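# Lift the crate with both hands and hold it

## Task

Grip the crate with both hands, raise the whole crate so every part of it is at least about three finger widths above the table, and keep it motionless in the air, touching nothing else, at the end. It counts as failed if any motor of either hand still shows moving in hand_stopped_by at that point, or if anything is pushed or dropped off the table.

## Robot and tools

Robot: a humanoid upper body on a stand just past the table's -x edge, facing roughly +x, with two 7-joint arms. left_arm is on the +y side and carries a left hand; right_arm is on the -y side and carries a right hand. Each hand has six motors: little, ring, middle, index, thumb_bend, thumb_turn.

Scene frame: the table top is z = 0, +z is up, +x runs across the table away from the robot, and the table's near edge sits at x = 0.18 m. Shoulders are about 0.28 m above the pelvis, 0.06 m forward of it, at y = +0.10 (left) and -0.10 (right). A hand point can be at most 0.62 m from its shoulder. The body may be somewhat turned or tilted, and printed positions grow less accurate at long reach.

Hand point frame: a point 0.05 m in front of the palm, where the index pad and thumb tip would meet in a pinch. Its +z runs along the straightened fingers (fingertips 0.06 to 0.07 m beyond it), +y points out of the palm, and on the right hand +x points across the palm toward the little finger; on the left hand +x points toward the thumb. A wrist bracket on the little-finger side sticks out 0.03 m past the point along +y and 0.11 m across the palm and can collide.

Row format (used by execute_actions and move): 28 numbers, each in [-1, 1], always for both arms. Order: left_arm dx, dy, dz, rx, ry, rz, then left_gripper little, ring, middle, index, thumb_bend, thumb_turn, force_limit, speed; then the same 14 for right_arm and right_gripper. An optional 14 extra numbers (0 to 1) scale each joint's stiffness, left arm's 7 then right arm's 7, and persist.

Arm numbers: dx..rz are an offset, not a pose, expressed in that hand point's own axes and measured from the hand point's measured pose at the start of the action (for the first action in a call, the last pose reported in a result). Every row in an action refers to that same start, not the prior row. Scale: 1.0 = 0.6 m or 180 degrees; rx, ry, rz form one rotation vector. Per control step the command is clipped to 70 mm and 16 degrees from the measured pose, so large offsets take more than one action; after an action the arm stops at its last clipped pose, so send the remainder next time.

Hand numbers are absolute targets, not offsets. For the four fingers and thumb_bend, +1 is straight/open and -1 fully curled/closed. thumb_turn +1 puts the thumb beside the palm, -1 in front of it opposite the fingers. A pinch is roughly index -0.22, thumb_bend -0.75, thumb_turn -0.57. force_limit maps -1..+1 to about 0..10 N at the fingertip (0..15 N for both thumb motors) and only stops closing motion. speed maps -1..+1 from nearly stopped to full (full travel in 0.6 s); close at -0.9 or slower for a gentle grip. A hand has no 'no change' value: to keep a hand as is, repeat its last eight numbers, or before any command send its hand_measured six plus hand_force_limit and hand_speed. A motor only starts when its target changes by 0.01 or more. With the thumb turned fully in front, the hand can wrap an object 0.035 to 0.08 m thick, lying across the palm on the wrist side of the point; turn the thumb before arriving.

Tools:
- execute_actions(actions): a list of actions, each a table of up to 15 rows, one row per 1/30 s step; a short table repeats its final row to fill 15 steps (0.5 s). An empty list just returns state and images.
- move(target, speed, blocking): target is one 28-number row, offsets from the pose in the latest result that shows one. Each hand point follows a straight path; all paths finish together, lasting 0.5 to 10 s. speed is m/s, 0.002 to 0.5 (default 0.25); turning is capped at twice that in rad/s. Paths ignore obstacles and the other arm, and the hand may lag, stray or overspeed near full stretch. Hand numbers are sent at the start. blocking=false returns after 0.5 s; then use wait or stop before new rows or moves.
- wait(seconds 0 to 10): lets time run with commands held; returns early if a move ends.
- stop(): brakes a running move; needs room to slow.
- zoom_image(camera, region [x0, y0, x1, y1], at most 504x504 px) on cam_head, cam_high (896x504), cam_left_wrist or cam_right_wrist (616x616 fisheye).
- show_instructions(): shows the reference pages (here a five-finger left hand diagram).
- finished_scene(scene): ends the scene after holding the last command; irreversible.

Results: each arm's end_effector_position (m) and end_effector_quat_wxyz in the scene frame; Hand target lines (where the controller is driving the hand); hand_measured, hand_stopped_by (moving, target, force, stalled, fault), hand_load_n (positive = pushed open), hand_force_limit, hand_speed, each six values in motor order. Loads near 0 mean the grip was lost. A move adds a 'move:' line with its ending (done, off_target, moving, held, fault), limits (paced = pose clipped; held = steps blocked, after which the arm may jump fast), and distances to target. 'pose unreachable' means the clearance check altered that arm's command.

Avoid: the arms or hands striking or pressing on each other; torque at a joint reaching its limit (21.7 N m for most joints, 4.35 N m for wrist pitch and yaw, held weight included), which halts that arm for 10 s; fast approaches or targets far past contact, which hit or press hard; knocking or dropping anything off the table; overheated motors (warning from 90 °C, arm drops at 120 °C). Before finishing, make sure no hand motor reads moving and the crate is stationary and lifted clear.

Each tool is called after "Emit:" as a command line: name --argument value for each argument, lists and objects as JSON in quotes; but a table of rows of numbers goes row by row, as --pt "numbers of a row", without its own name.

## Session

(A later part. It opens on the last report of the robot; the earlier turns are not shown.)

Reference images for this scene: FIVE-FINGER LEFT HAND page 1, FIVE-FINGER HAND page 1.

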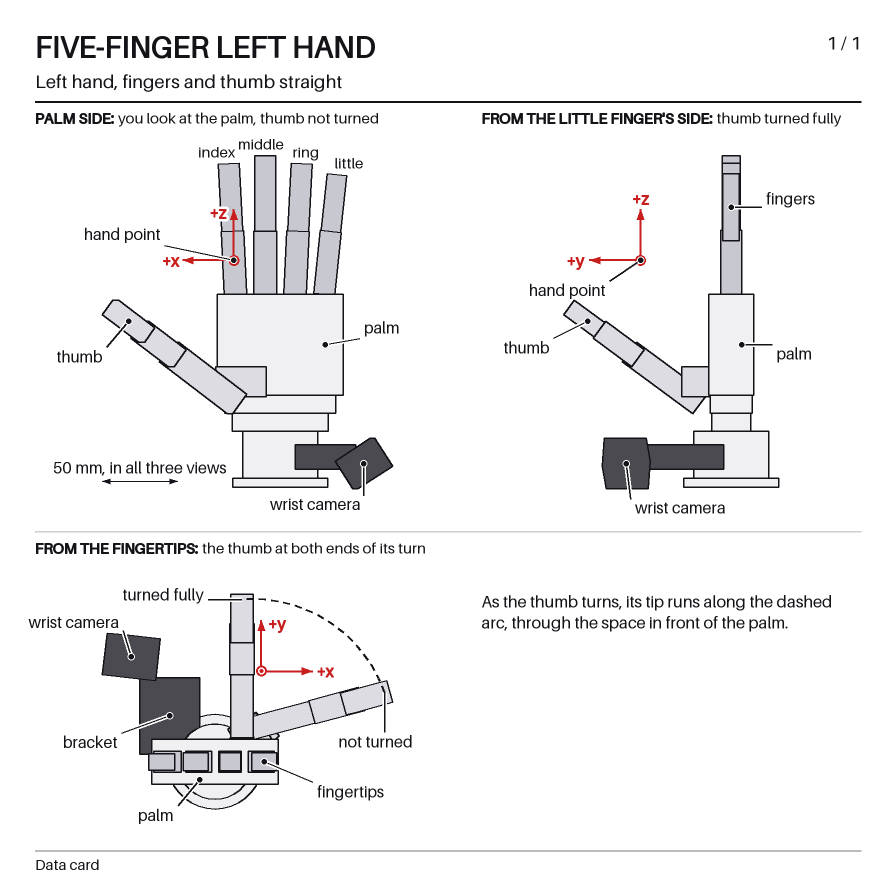

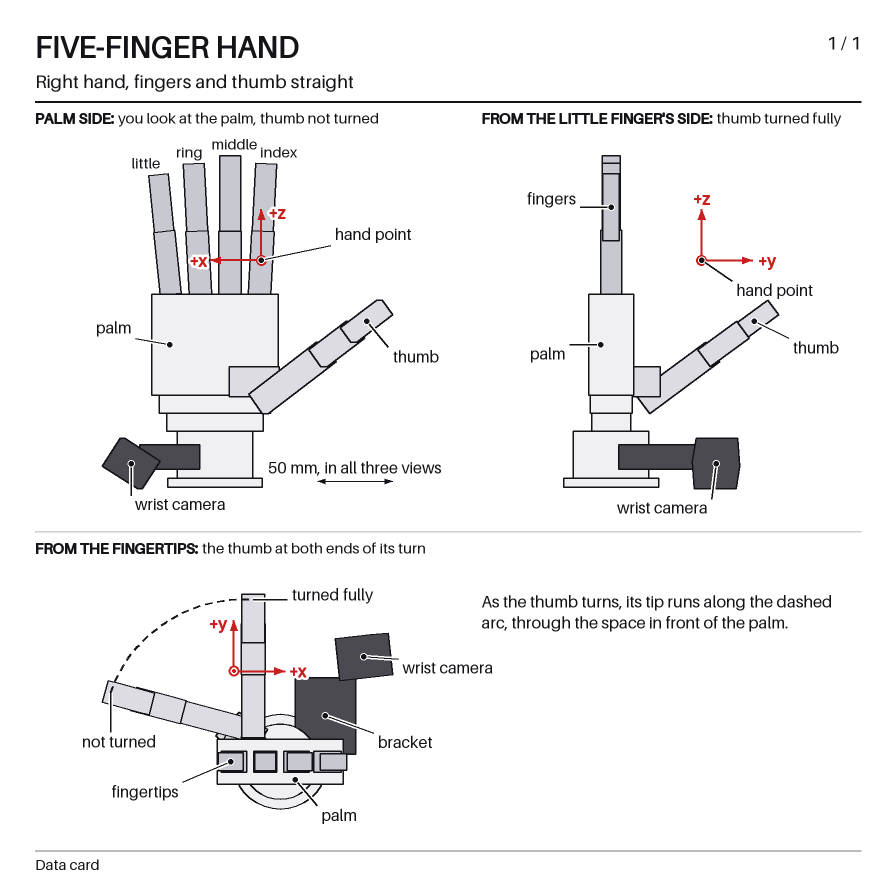

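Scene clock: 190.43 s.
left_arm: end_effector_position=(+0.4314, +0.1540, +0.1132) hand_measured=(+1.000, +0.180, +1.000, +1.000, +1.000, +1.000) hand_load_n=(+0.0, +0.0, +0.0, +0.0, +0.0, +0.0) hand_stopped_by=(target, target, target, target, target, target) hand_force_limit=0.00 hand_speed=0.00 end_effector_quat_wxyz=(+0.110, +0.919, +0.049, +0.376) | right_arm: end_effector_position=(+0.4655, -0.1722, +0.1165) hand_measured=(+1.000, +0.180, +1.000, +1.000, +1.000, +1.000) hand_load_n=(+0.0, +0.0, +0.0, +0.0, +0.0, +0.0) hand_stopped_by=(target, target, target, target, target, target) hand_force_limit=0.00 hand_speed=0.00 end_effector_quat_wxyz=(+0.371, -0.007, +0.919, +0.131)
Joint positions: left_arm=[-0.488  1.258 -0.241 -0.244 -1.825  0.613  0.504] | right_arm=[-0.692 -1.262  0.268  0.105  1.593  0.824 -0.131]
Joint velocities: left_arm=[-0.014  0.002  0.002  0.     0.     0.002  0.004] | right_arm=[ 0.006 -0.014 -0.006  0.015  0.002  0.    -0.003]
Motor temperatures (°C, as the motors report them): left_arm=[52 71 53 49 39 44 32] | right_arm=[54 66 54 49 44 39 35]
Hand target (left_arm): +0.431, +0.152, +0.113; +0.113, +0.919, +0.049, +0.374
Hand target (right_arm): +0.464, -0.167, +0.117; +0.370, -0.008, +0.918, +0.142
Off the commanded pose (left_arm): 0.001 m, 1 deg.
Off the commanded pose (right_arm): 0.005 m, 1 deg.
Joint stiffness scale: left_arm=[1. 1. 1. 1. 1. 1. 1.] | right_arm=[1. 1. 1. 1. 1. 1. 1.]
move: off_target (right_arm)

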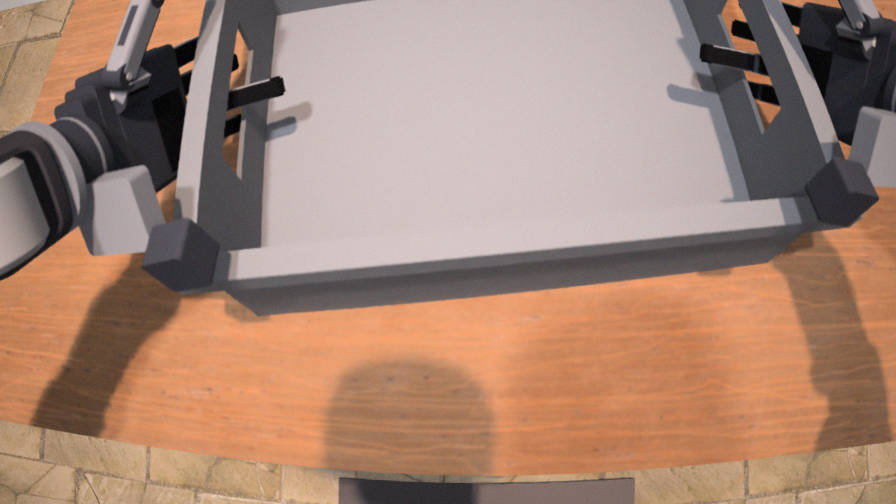

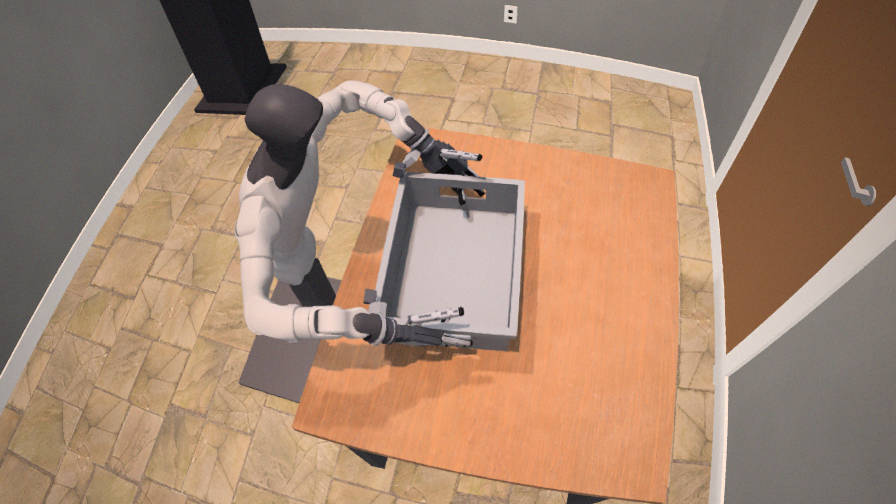

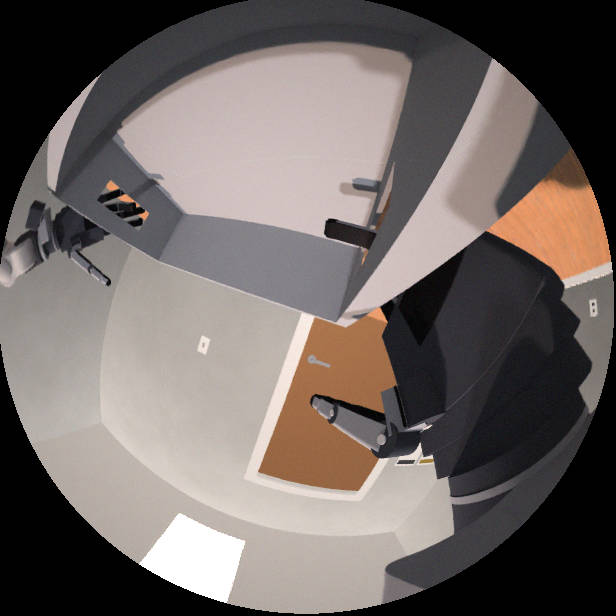

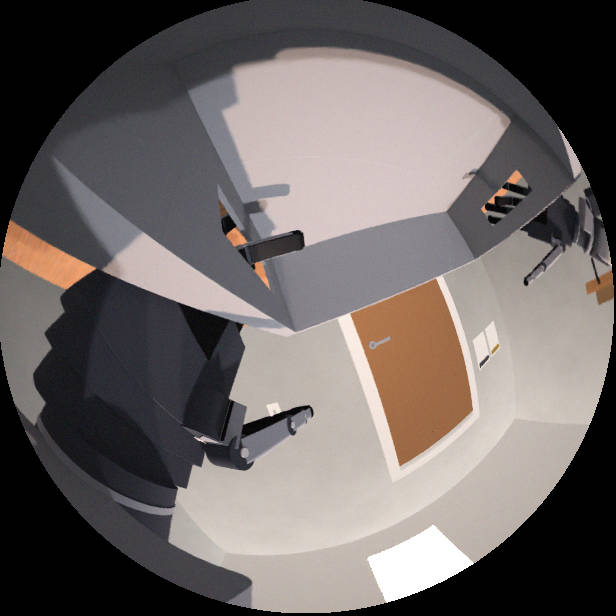

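Emit:
move --target '[0.0012, 0.0253, 0.0028, 0, 0, 0, 1, -0.15, 1, 1, 1, 1, 0, -0.6, -0.0007, 0.0173, -0.0008, -0.0064, -0.001, 0.0043, 1, -0.15, 1, 1, 1, 1, 0, -0.6]' --speed 0.03

Emit:
zoom_image --camera "cam_left_wrist" --region '[20, 140, 200, 290]'

Emit:
zoom_image --camera "cam_right_wrist" --region '[440, 140, 616, 290]'

Scene clock: 204.33 s.
left_arm: end_effector_position=(+0.4333, +0.1471, +0.1114) hand_measured=(+1.000, -0.150, +1.000, +1.000, +1.000, +1.000) hand_load_n=(+0.0, +0.5, +0.0, +0.0, +0.0, +0.0) hand_stopped_by=(target, target, target, target, target, target) hand_force_limit=0.00 hand_speed=-0.60 end_effector_quat_wxyz=(+0.095, +0.921, +0.051, +0.374) | right_arm: end_effector_position=(+0.4661, -0.1725, +0.1163) hand_measured=(+1.000, -0.150, +1.000, +1.000, +1.000, +1.000) hand_load_n=(+0.0, +0.0, +0.0, +0.0, +0.0, +0.0) hand_stopped_by=(target, target, target, target, target, target) hand_force_limit=0.00 hand_speed=-0.60 end_effector_quat_wxyz=(+0.371, -0.000, +0.920, +0.125)
Joint positions: left_arm=[-0.531  1.224 -0.265 -0.271 -1.84   0.621  0.608] | right_arm=[-0.685 -1.259  0.258  0.088  1.613  0.823 -0.176]
Joint velocities: left_arm=[ 0.     0.    -0.005  0.    -0.005  0.002  0.004] | right_arm=[-0.015  0.003  0.003 -0.009  0.011  0.    -0.001]
Motor temperatures (°C, as the motors report them): left_arm=[53 70 52 49 39 44 32] | right_arm=[54 64 54 49 44 40 35]
Hand target (left_arm): +0.433, +0.138, +0.116; +0.110, +0.919, +0.046, +0.376
Hand target (right_arm): +0.464, -0.162, +0.120; +0.371, -0.005, +0.917, +0.143
Off the commanded pose (left_arm): 0.009 m, 2 deg.
Off the commanded pose (right_arm): 0.011 m, 2 deg.
Joint stiffness scale: left_arm=[1. 1. 1. 1. 1. 1. 1.] | right_arm=[1. 1. 1. 1. 1. 1. 1.]
move: off_target (left_arm, right_arm)

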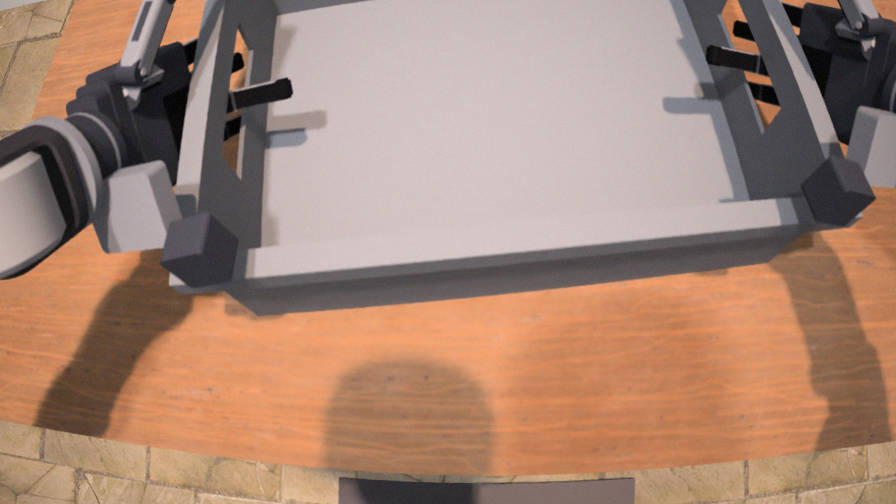

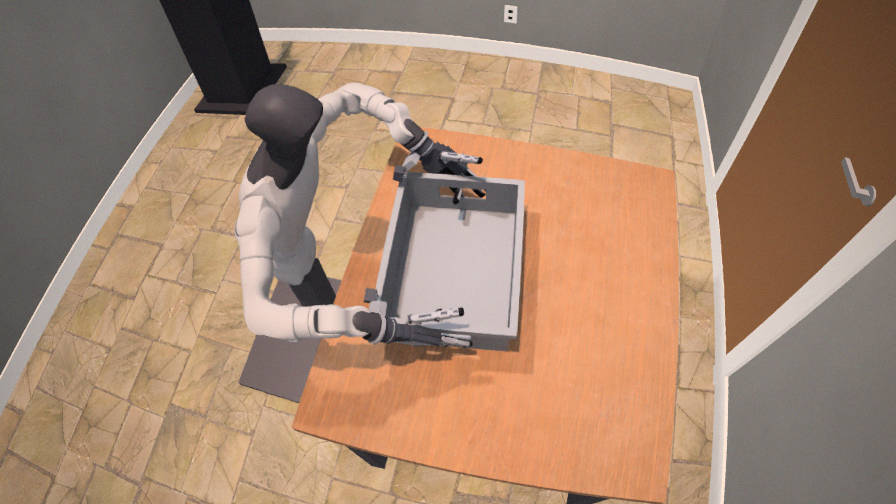

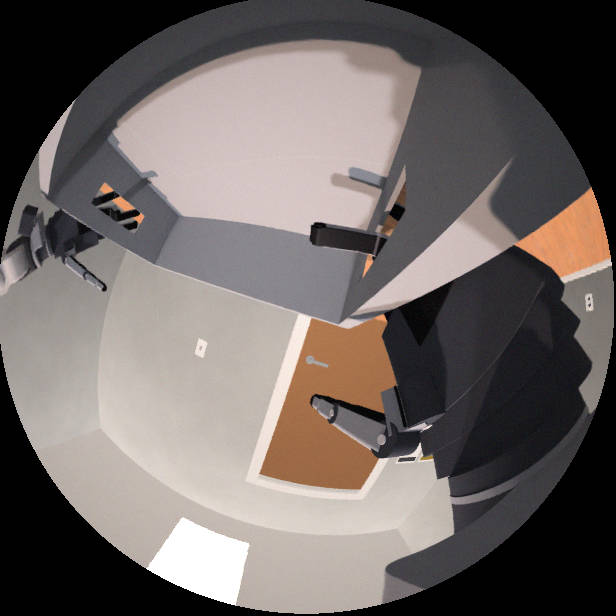

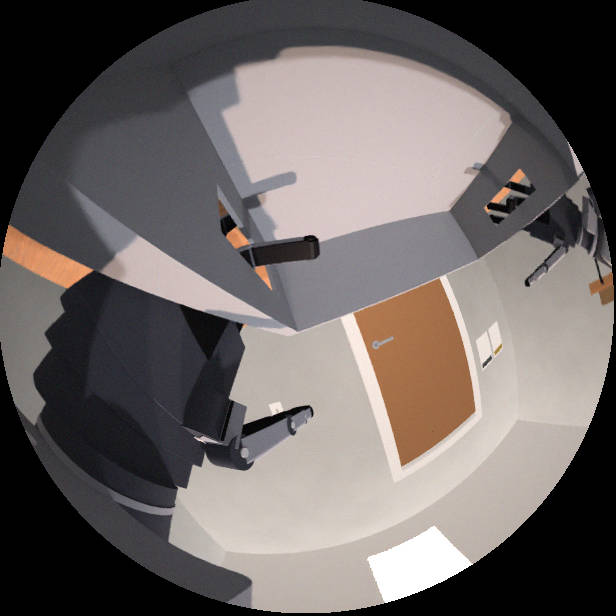

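Region (20, 140, 200, 290) of cam_left_wrist's 616x616 image, scaled by 2.800, with more detail than that image has.

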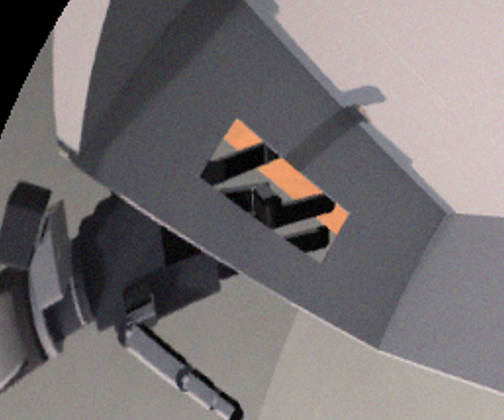

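Region (440, 140, 616, 290) of cam_right_wrist's 616x616 image, scaled by 2.864, with more detail than that image has; it fills the top 430 rows of this view, and the rest is white.

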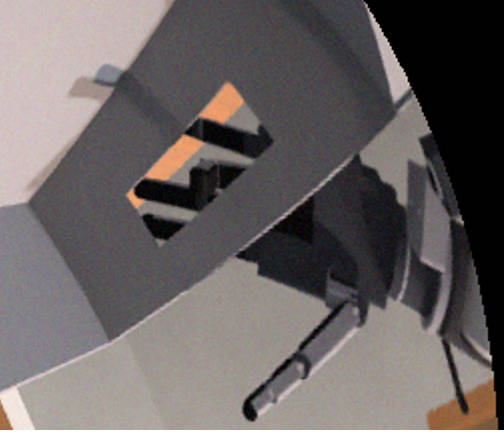

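Emit:
move --target '[0.1557, 0.0508, -0.0775, -0.0095, 0.001, -0.0023, 1, -0.15, 1, 1, 1, 1, 0, -0.6, -0.1552, 0.0635, -0.0773, -0.0116, 0, 0.0017, 1, -0.22, 1, 1, 1, 1, 0, -0.6]' --speed 0.06

Scene clock: 221.50 s.
left_arm: end_effector_position=(+0.4681, +0.1412, +0.2196) hand_measured=(+1.000, -0.150, +1.000, +1.000, +1.000, +1.000) hand_load_n=(+0.0, +1.0, +0.0, +0.0, +0.0, +0.0) hand_stopped_by=(target, target, target, target, target, target) hand_force_limit=0.00 hand_speed=-0.60 end_effector_quat_wxyz=(+0.119, +0.905, +0.021, +0.407) | right_arm: end_effector_position=(+0.4999, -0.1729, +0.2232) hand_measured=(+1.000, -0.220, +1.000, +1.000, +1.000, +1.000) hand_load_n=(+0.0, +1.0, +0.0, +0.0, +0.0, +0.0) hand_stopped_by=(target, target, target, target, target, target) hand_force_limit=0.00 hand_speed=-0.60 end_effector_quat_wxyz=(+0.377, +0.021, +0.916, +0.132)
Joint positions: left_arm=[-0.997  0.897  0.224  0.051 -1.99   1.397  1.009] | right_arm=[-1.251 -1.27   0.303  0.385  1.778  1.228 -0.35 ]
Joint velocities: left_arm=[-0.026 -0.015  0.055  0.006 -0.005  0.034  0.027] | right_arm=[-0.002  0.003 -0.003 -0.002  0.032  0.     0.   ]
Motor temperatures (°C, as the motors report them): left_arm=[57 68 53 50 39 44 34] | right_arm=[57 61 55 50 44 40 37]
Hand target (left_arm): +0.464, +0.131, +0.218; +0.127, +0.906, +0.002, +0.404
Hand target (right_arm): +0.496, -0.158, +0.223; +0.372, +0.004, +0.916, +0.149
Off the commanded pose (left_arm): 0.006 m, 5 deg.
Off the commanded pose (right_arm): 0.018 m, 3 deg.
Joint stiffness scale: left_arm=[1. 1. 1. 1. 1. 1. 1.] | right_arm=[1. 1. 1. 1. 1. 1. 1.]
joint sent to its limit (left arm) — the command would take joint 5 (wrist roll) past its lower limit, so that joint was sent only as far as its limit.
move: off_target (left_arm, right_arm)

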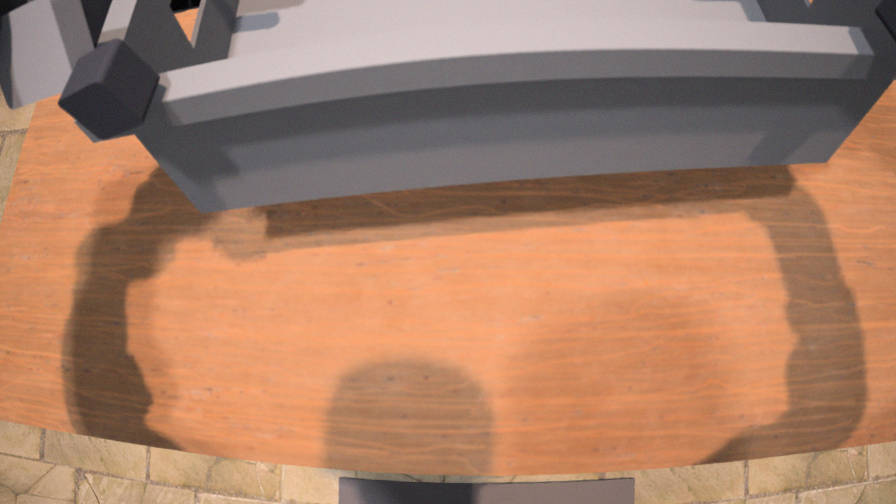

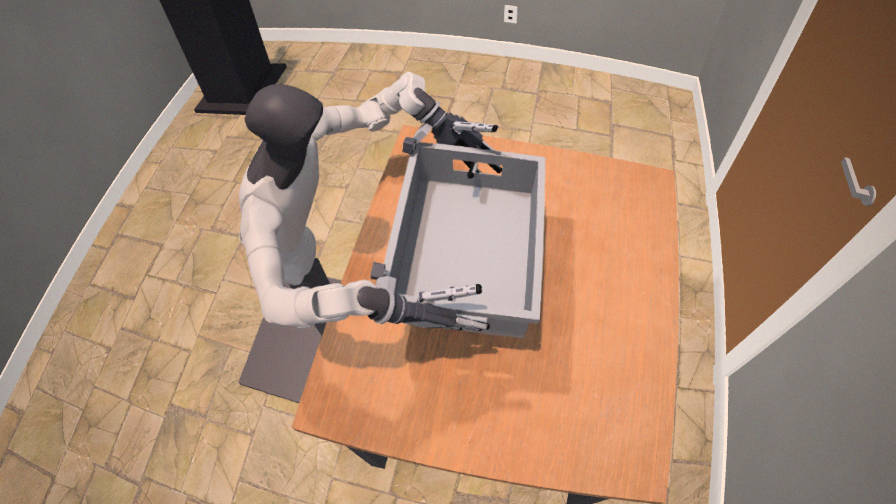

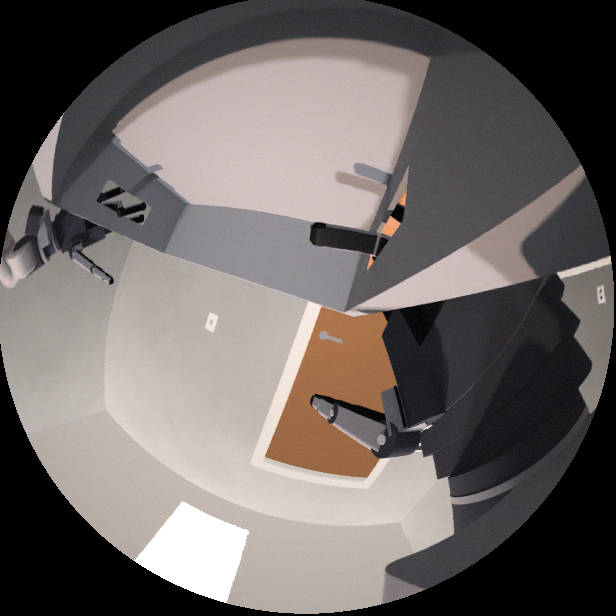

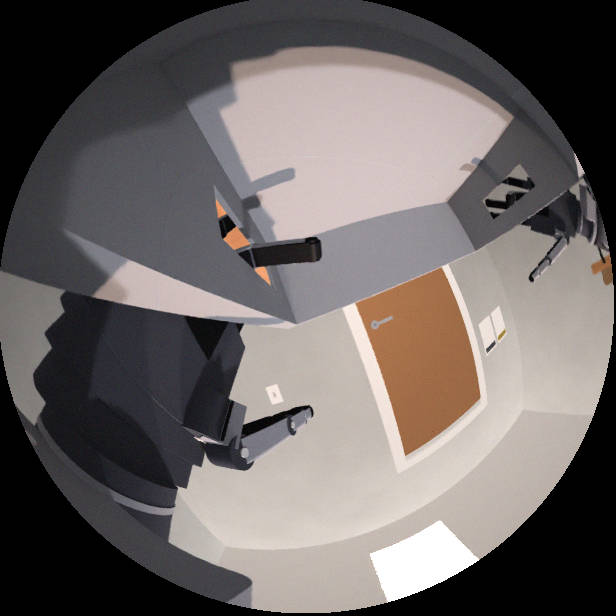

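The crate is up about 10 cm. I'll check that it's holding still.

Emit:
execute_actions --actions '[]'

Scene clock: 223.10 s.
left_arm: end_effector_position=(+0.4681, +0.1412, +0.2198) hand_measured=(+1.000, -0.150, +1.000, +1.000, +1.000, +1.000) hand_load_n=(+0.0, +1.0, +0.0, +0.0, +0.0, +0.0) hand_stopped_by=(target, target, target, target, target, target) hand_force_limit=0.00 hand_speed=-0.60 end_effector_quat_wxyz=(+0.119, +0.905, +0.021, +0.407) | right_arm: end_effector_position=(+0.4999, -0.1729, +0.2232) hand_measured=(+1.000, -0.220, +1.000, +1.000, +1.000, +1.000) hand_load_n=(+0.0, +1.0, +0.0, +0.0, +0.0, +0.0) hand_stopped_by=(target, target, target, target, target, target) hand_force_limit=0.00 hand_speed=-0.60 end_effector_quat_wxyz=(+0.377, +0.021, +0.916, +0.132)
Joint positions: left_arm=[-0.998  0.896  0.226  0.052 -1.99   1.399  1.011] | right_arm=[-1.251 -1.27   0.303  0.385  1.778  1.228 -0.35 ]
Joint velocities: left_arm=[-0.002  0.003  0.003  0.006  0.02   0.     0.   ] | right_arm=[ 0.008 -0.011  0.     0.003  0.012  0.     0.   ]
Motor temperatures (°C, as the motors report them): left_arm=[58 68 53 50 39 44 34] | right_arm=[58 61 55 50 44 41 38]
Hand target (left_arm): +0.464, +0.131, +0.218; +0.127, +0.906, +0.002, +0.404
Hand target (right_arm): +0.496, -0.158, +0.223; +0.372, +0.004, +0.916, +0.149
Off the commanded pose (left_arm): 0.006 m, 5 deg.
Off the commanded pose (right_arm): 0.018 m, 3 deg.
Joint stiffness scale: left_arm=[1. 1. 1. 1. 1. 1. 1.] | right_arm=[1. 1. 1. 1. 1. 1. 1.]

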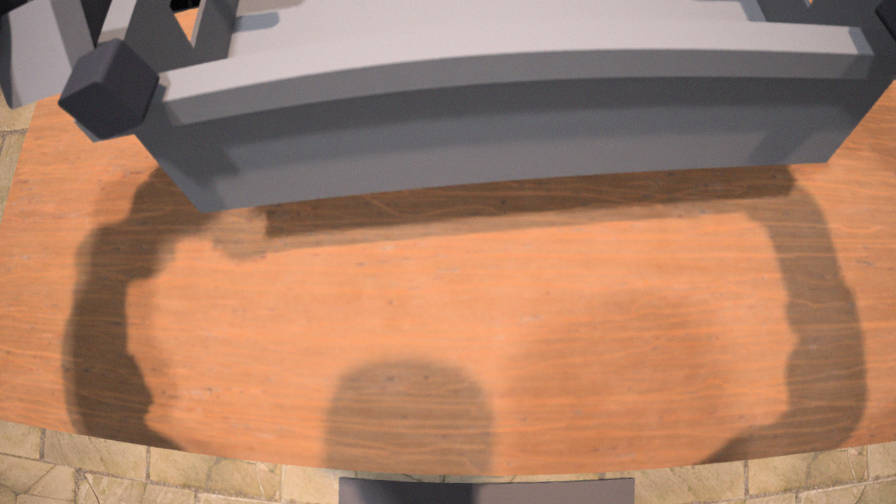

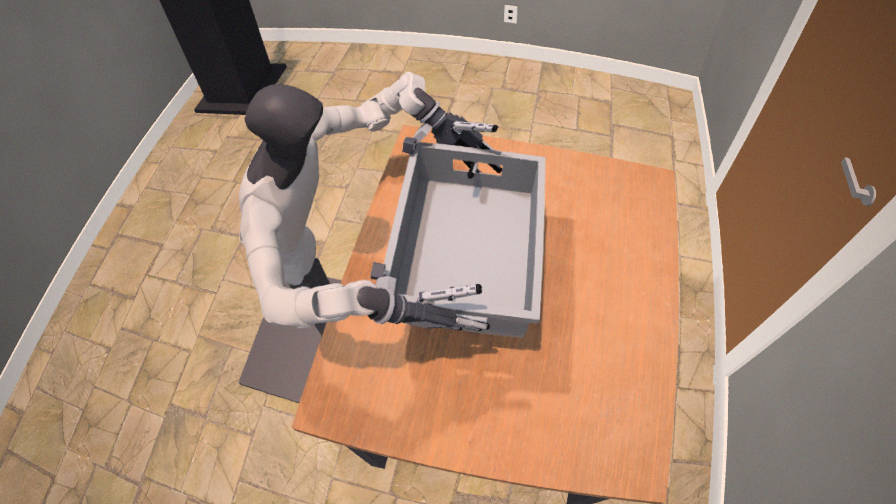

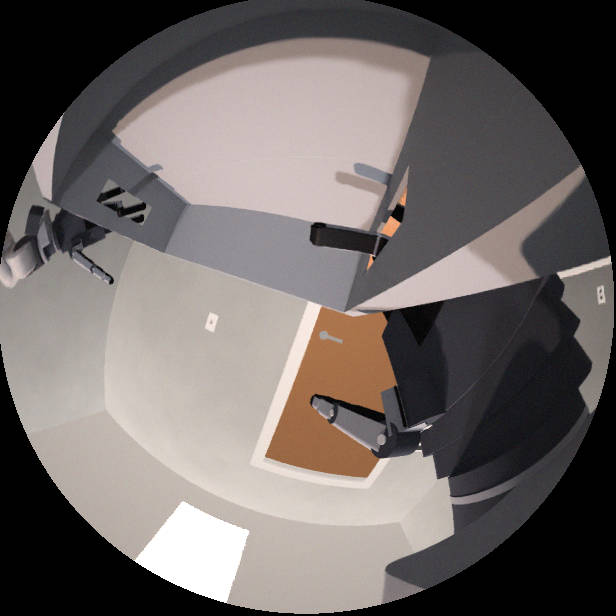

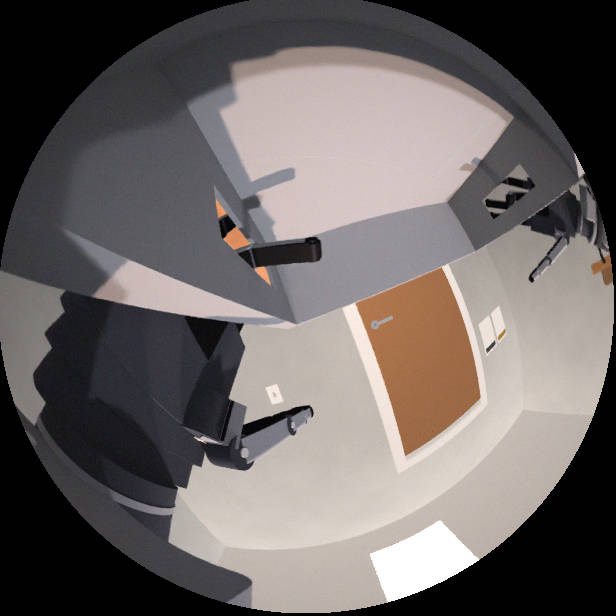

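The crate is still and roughly level, about 10 cm up, and no hand motor reads moving.

Emit:
finished_scene --scene 2

The scene is finished: the task was done.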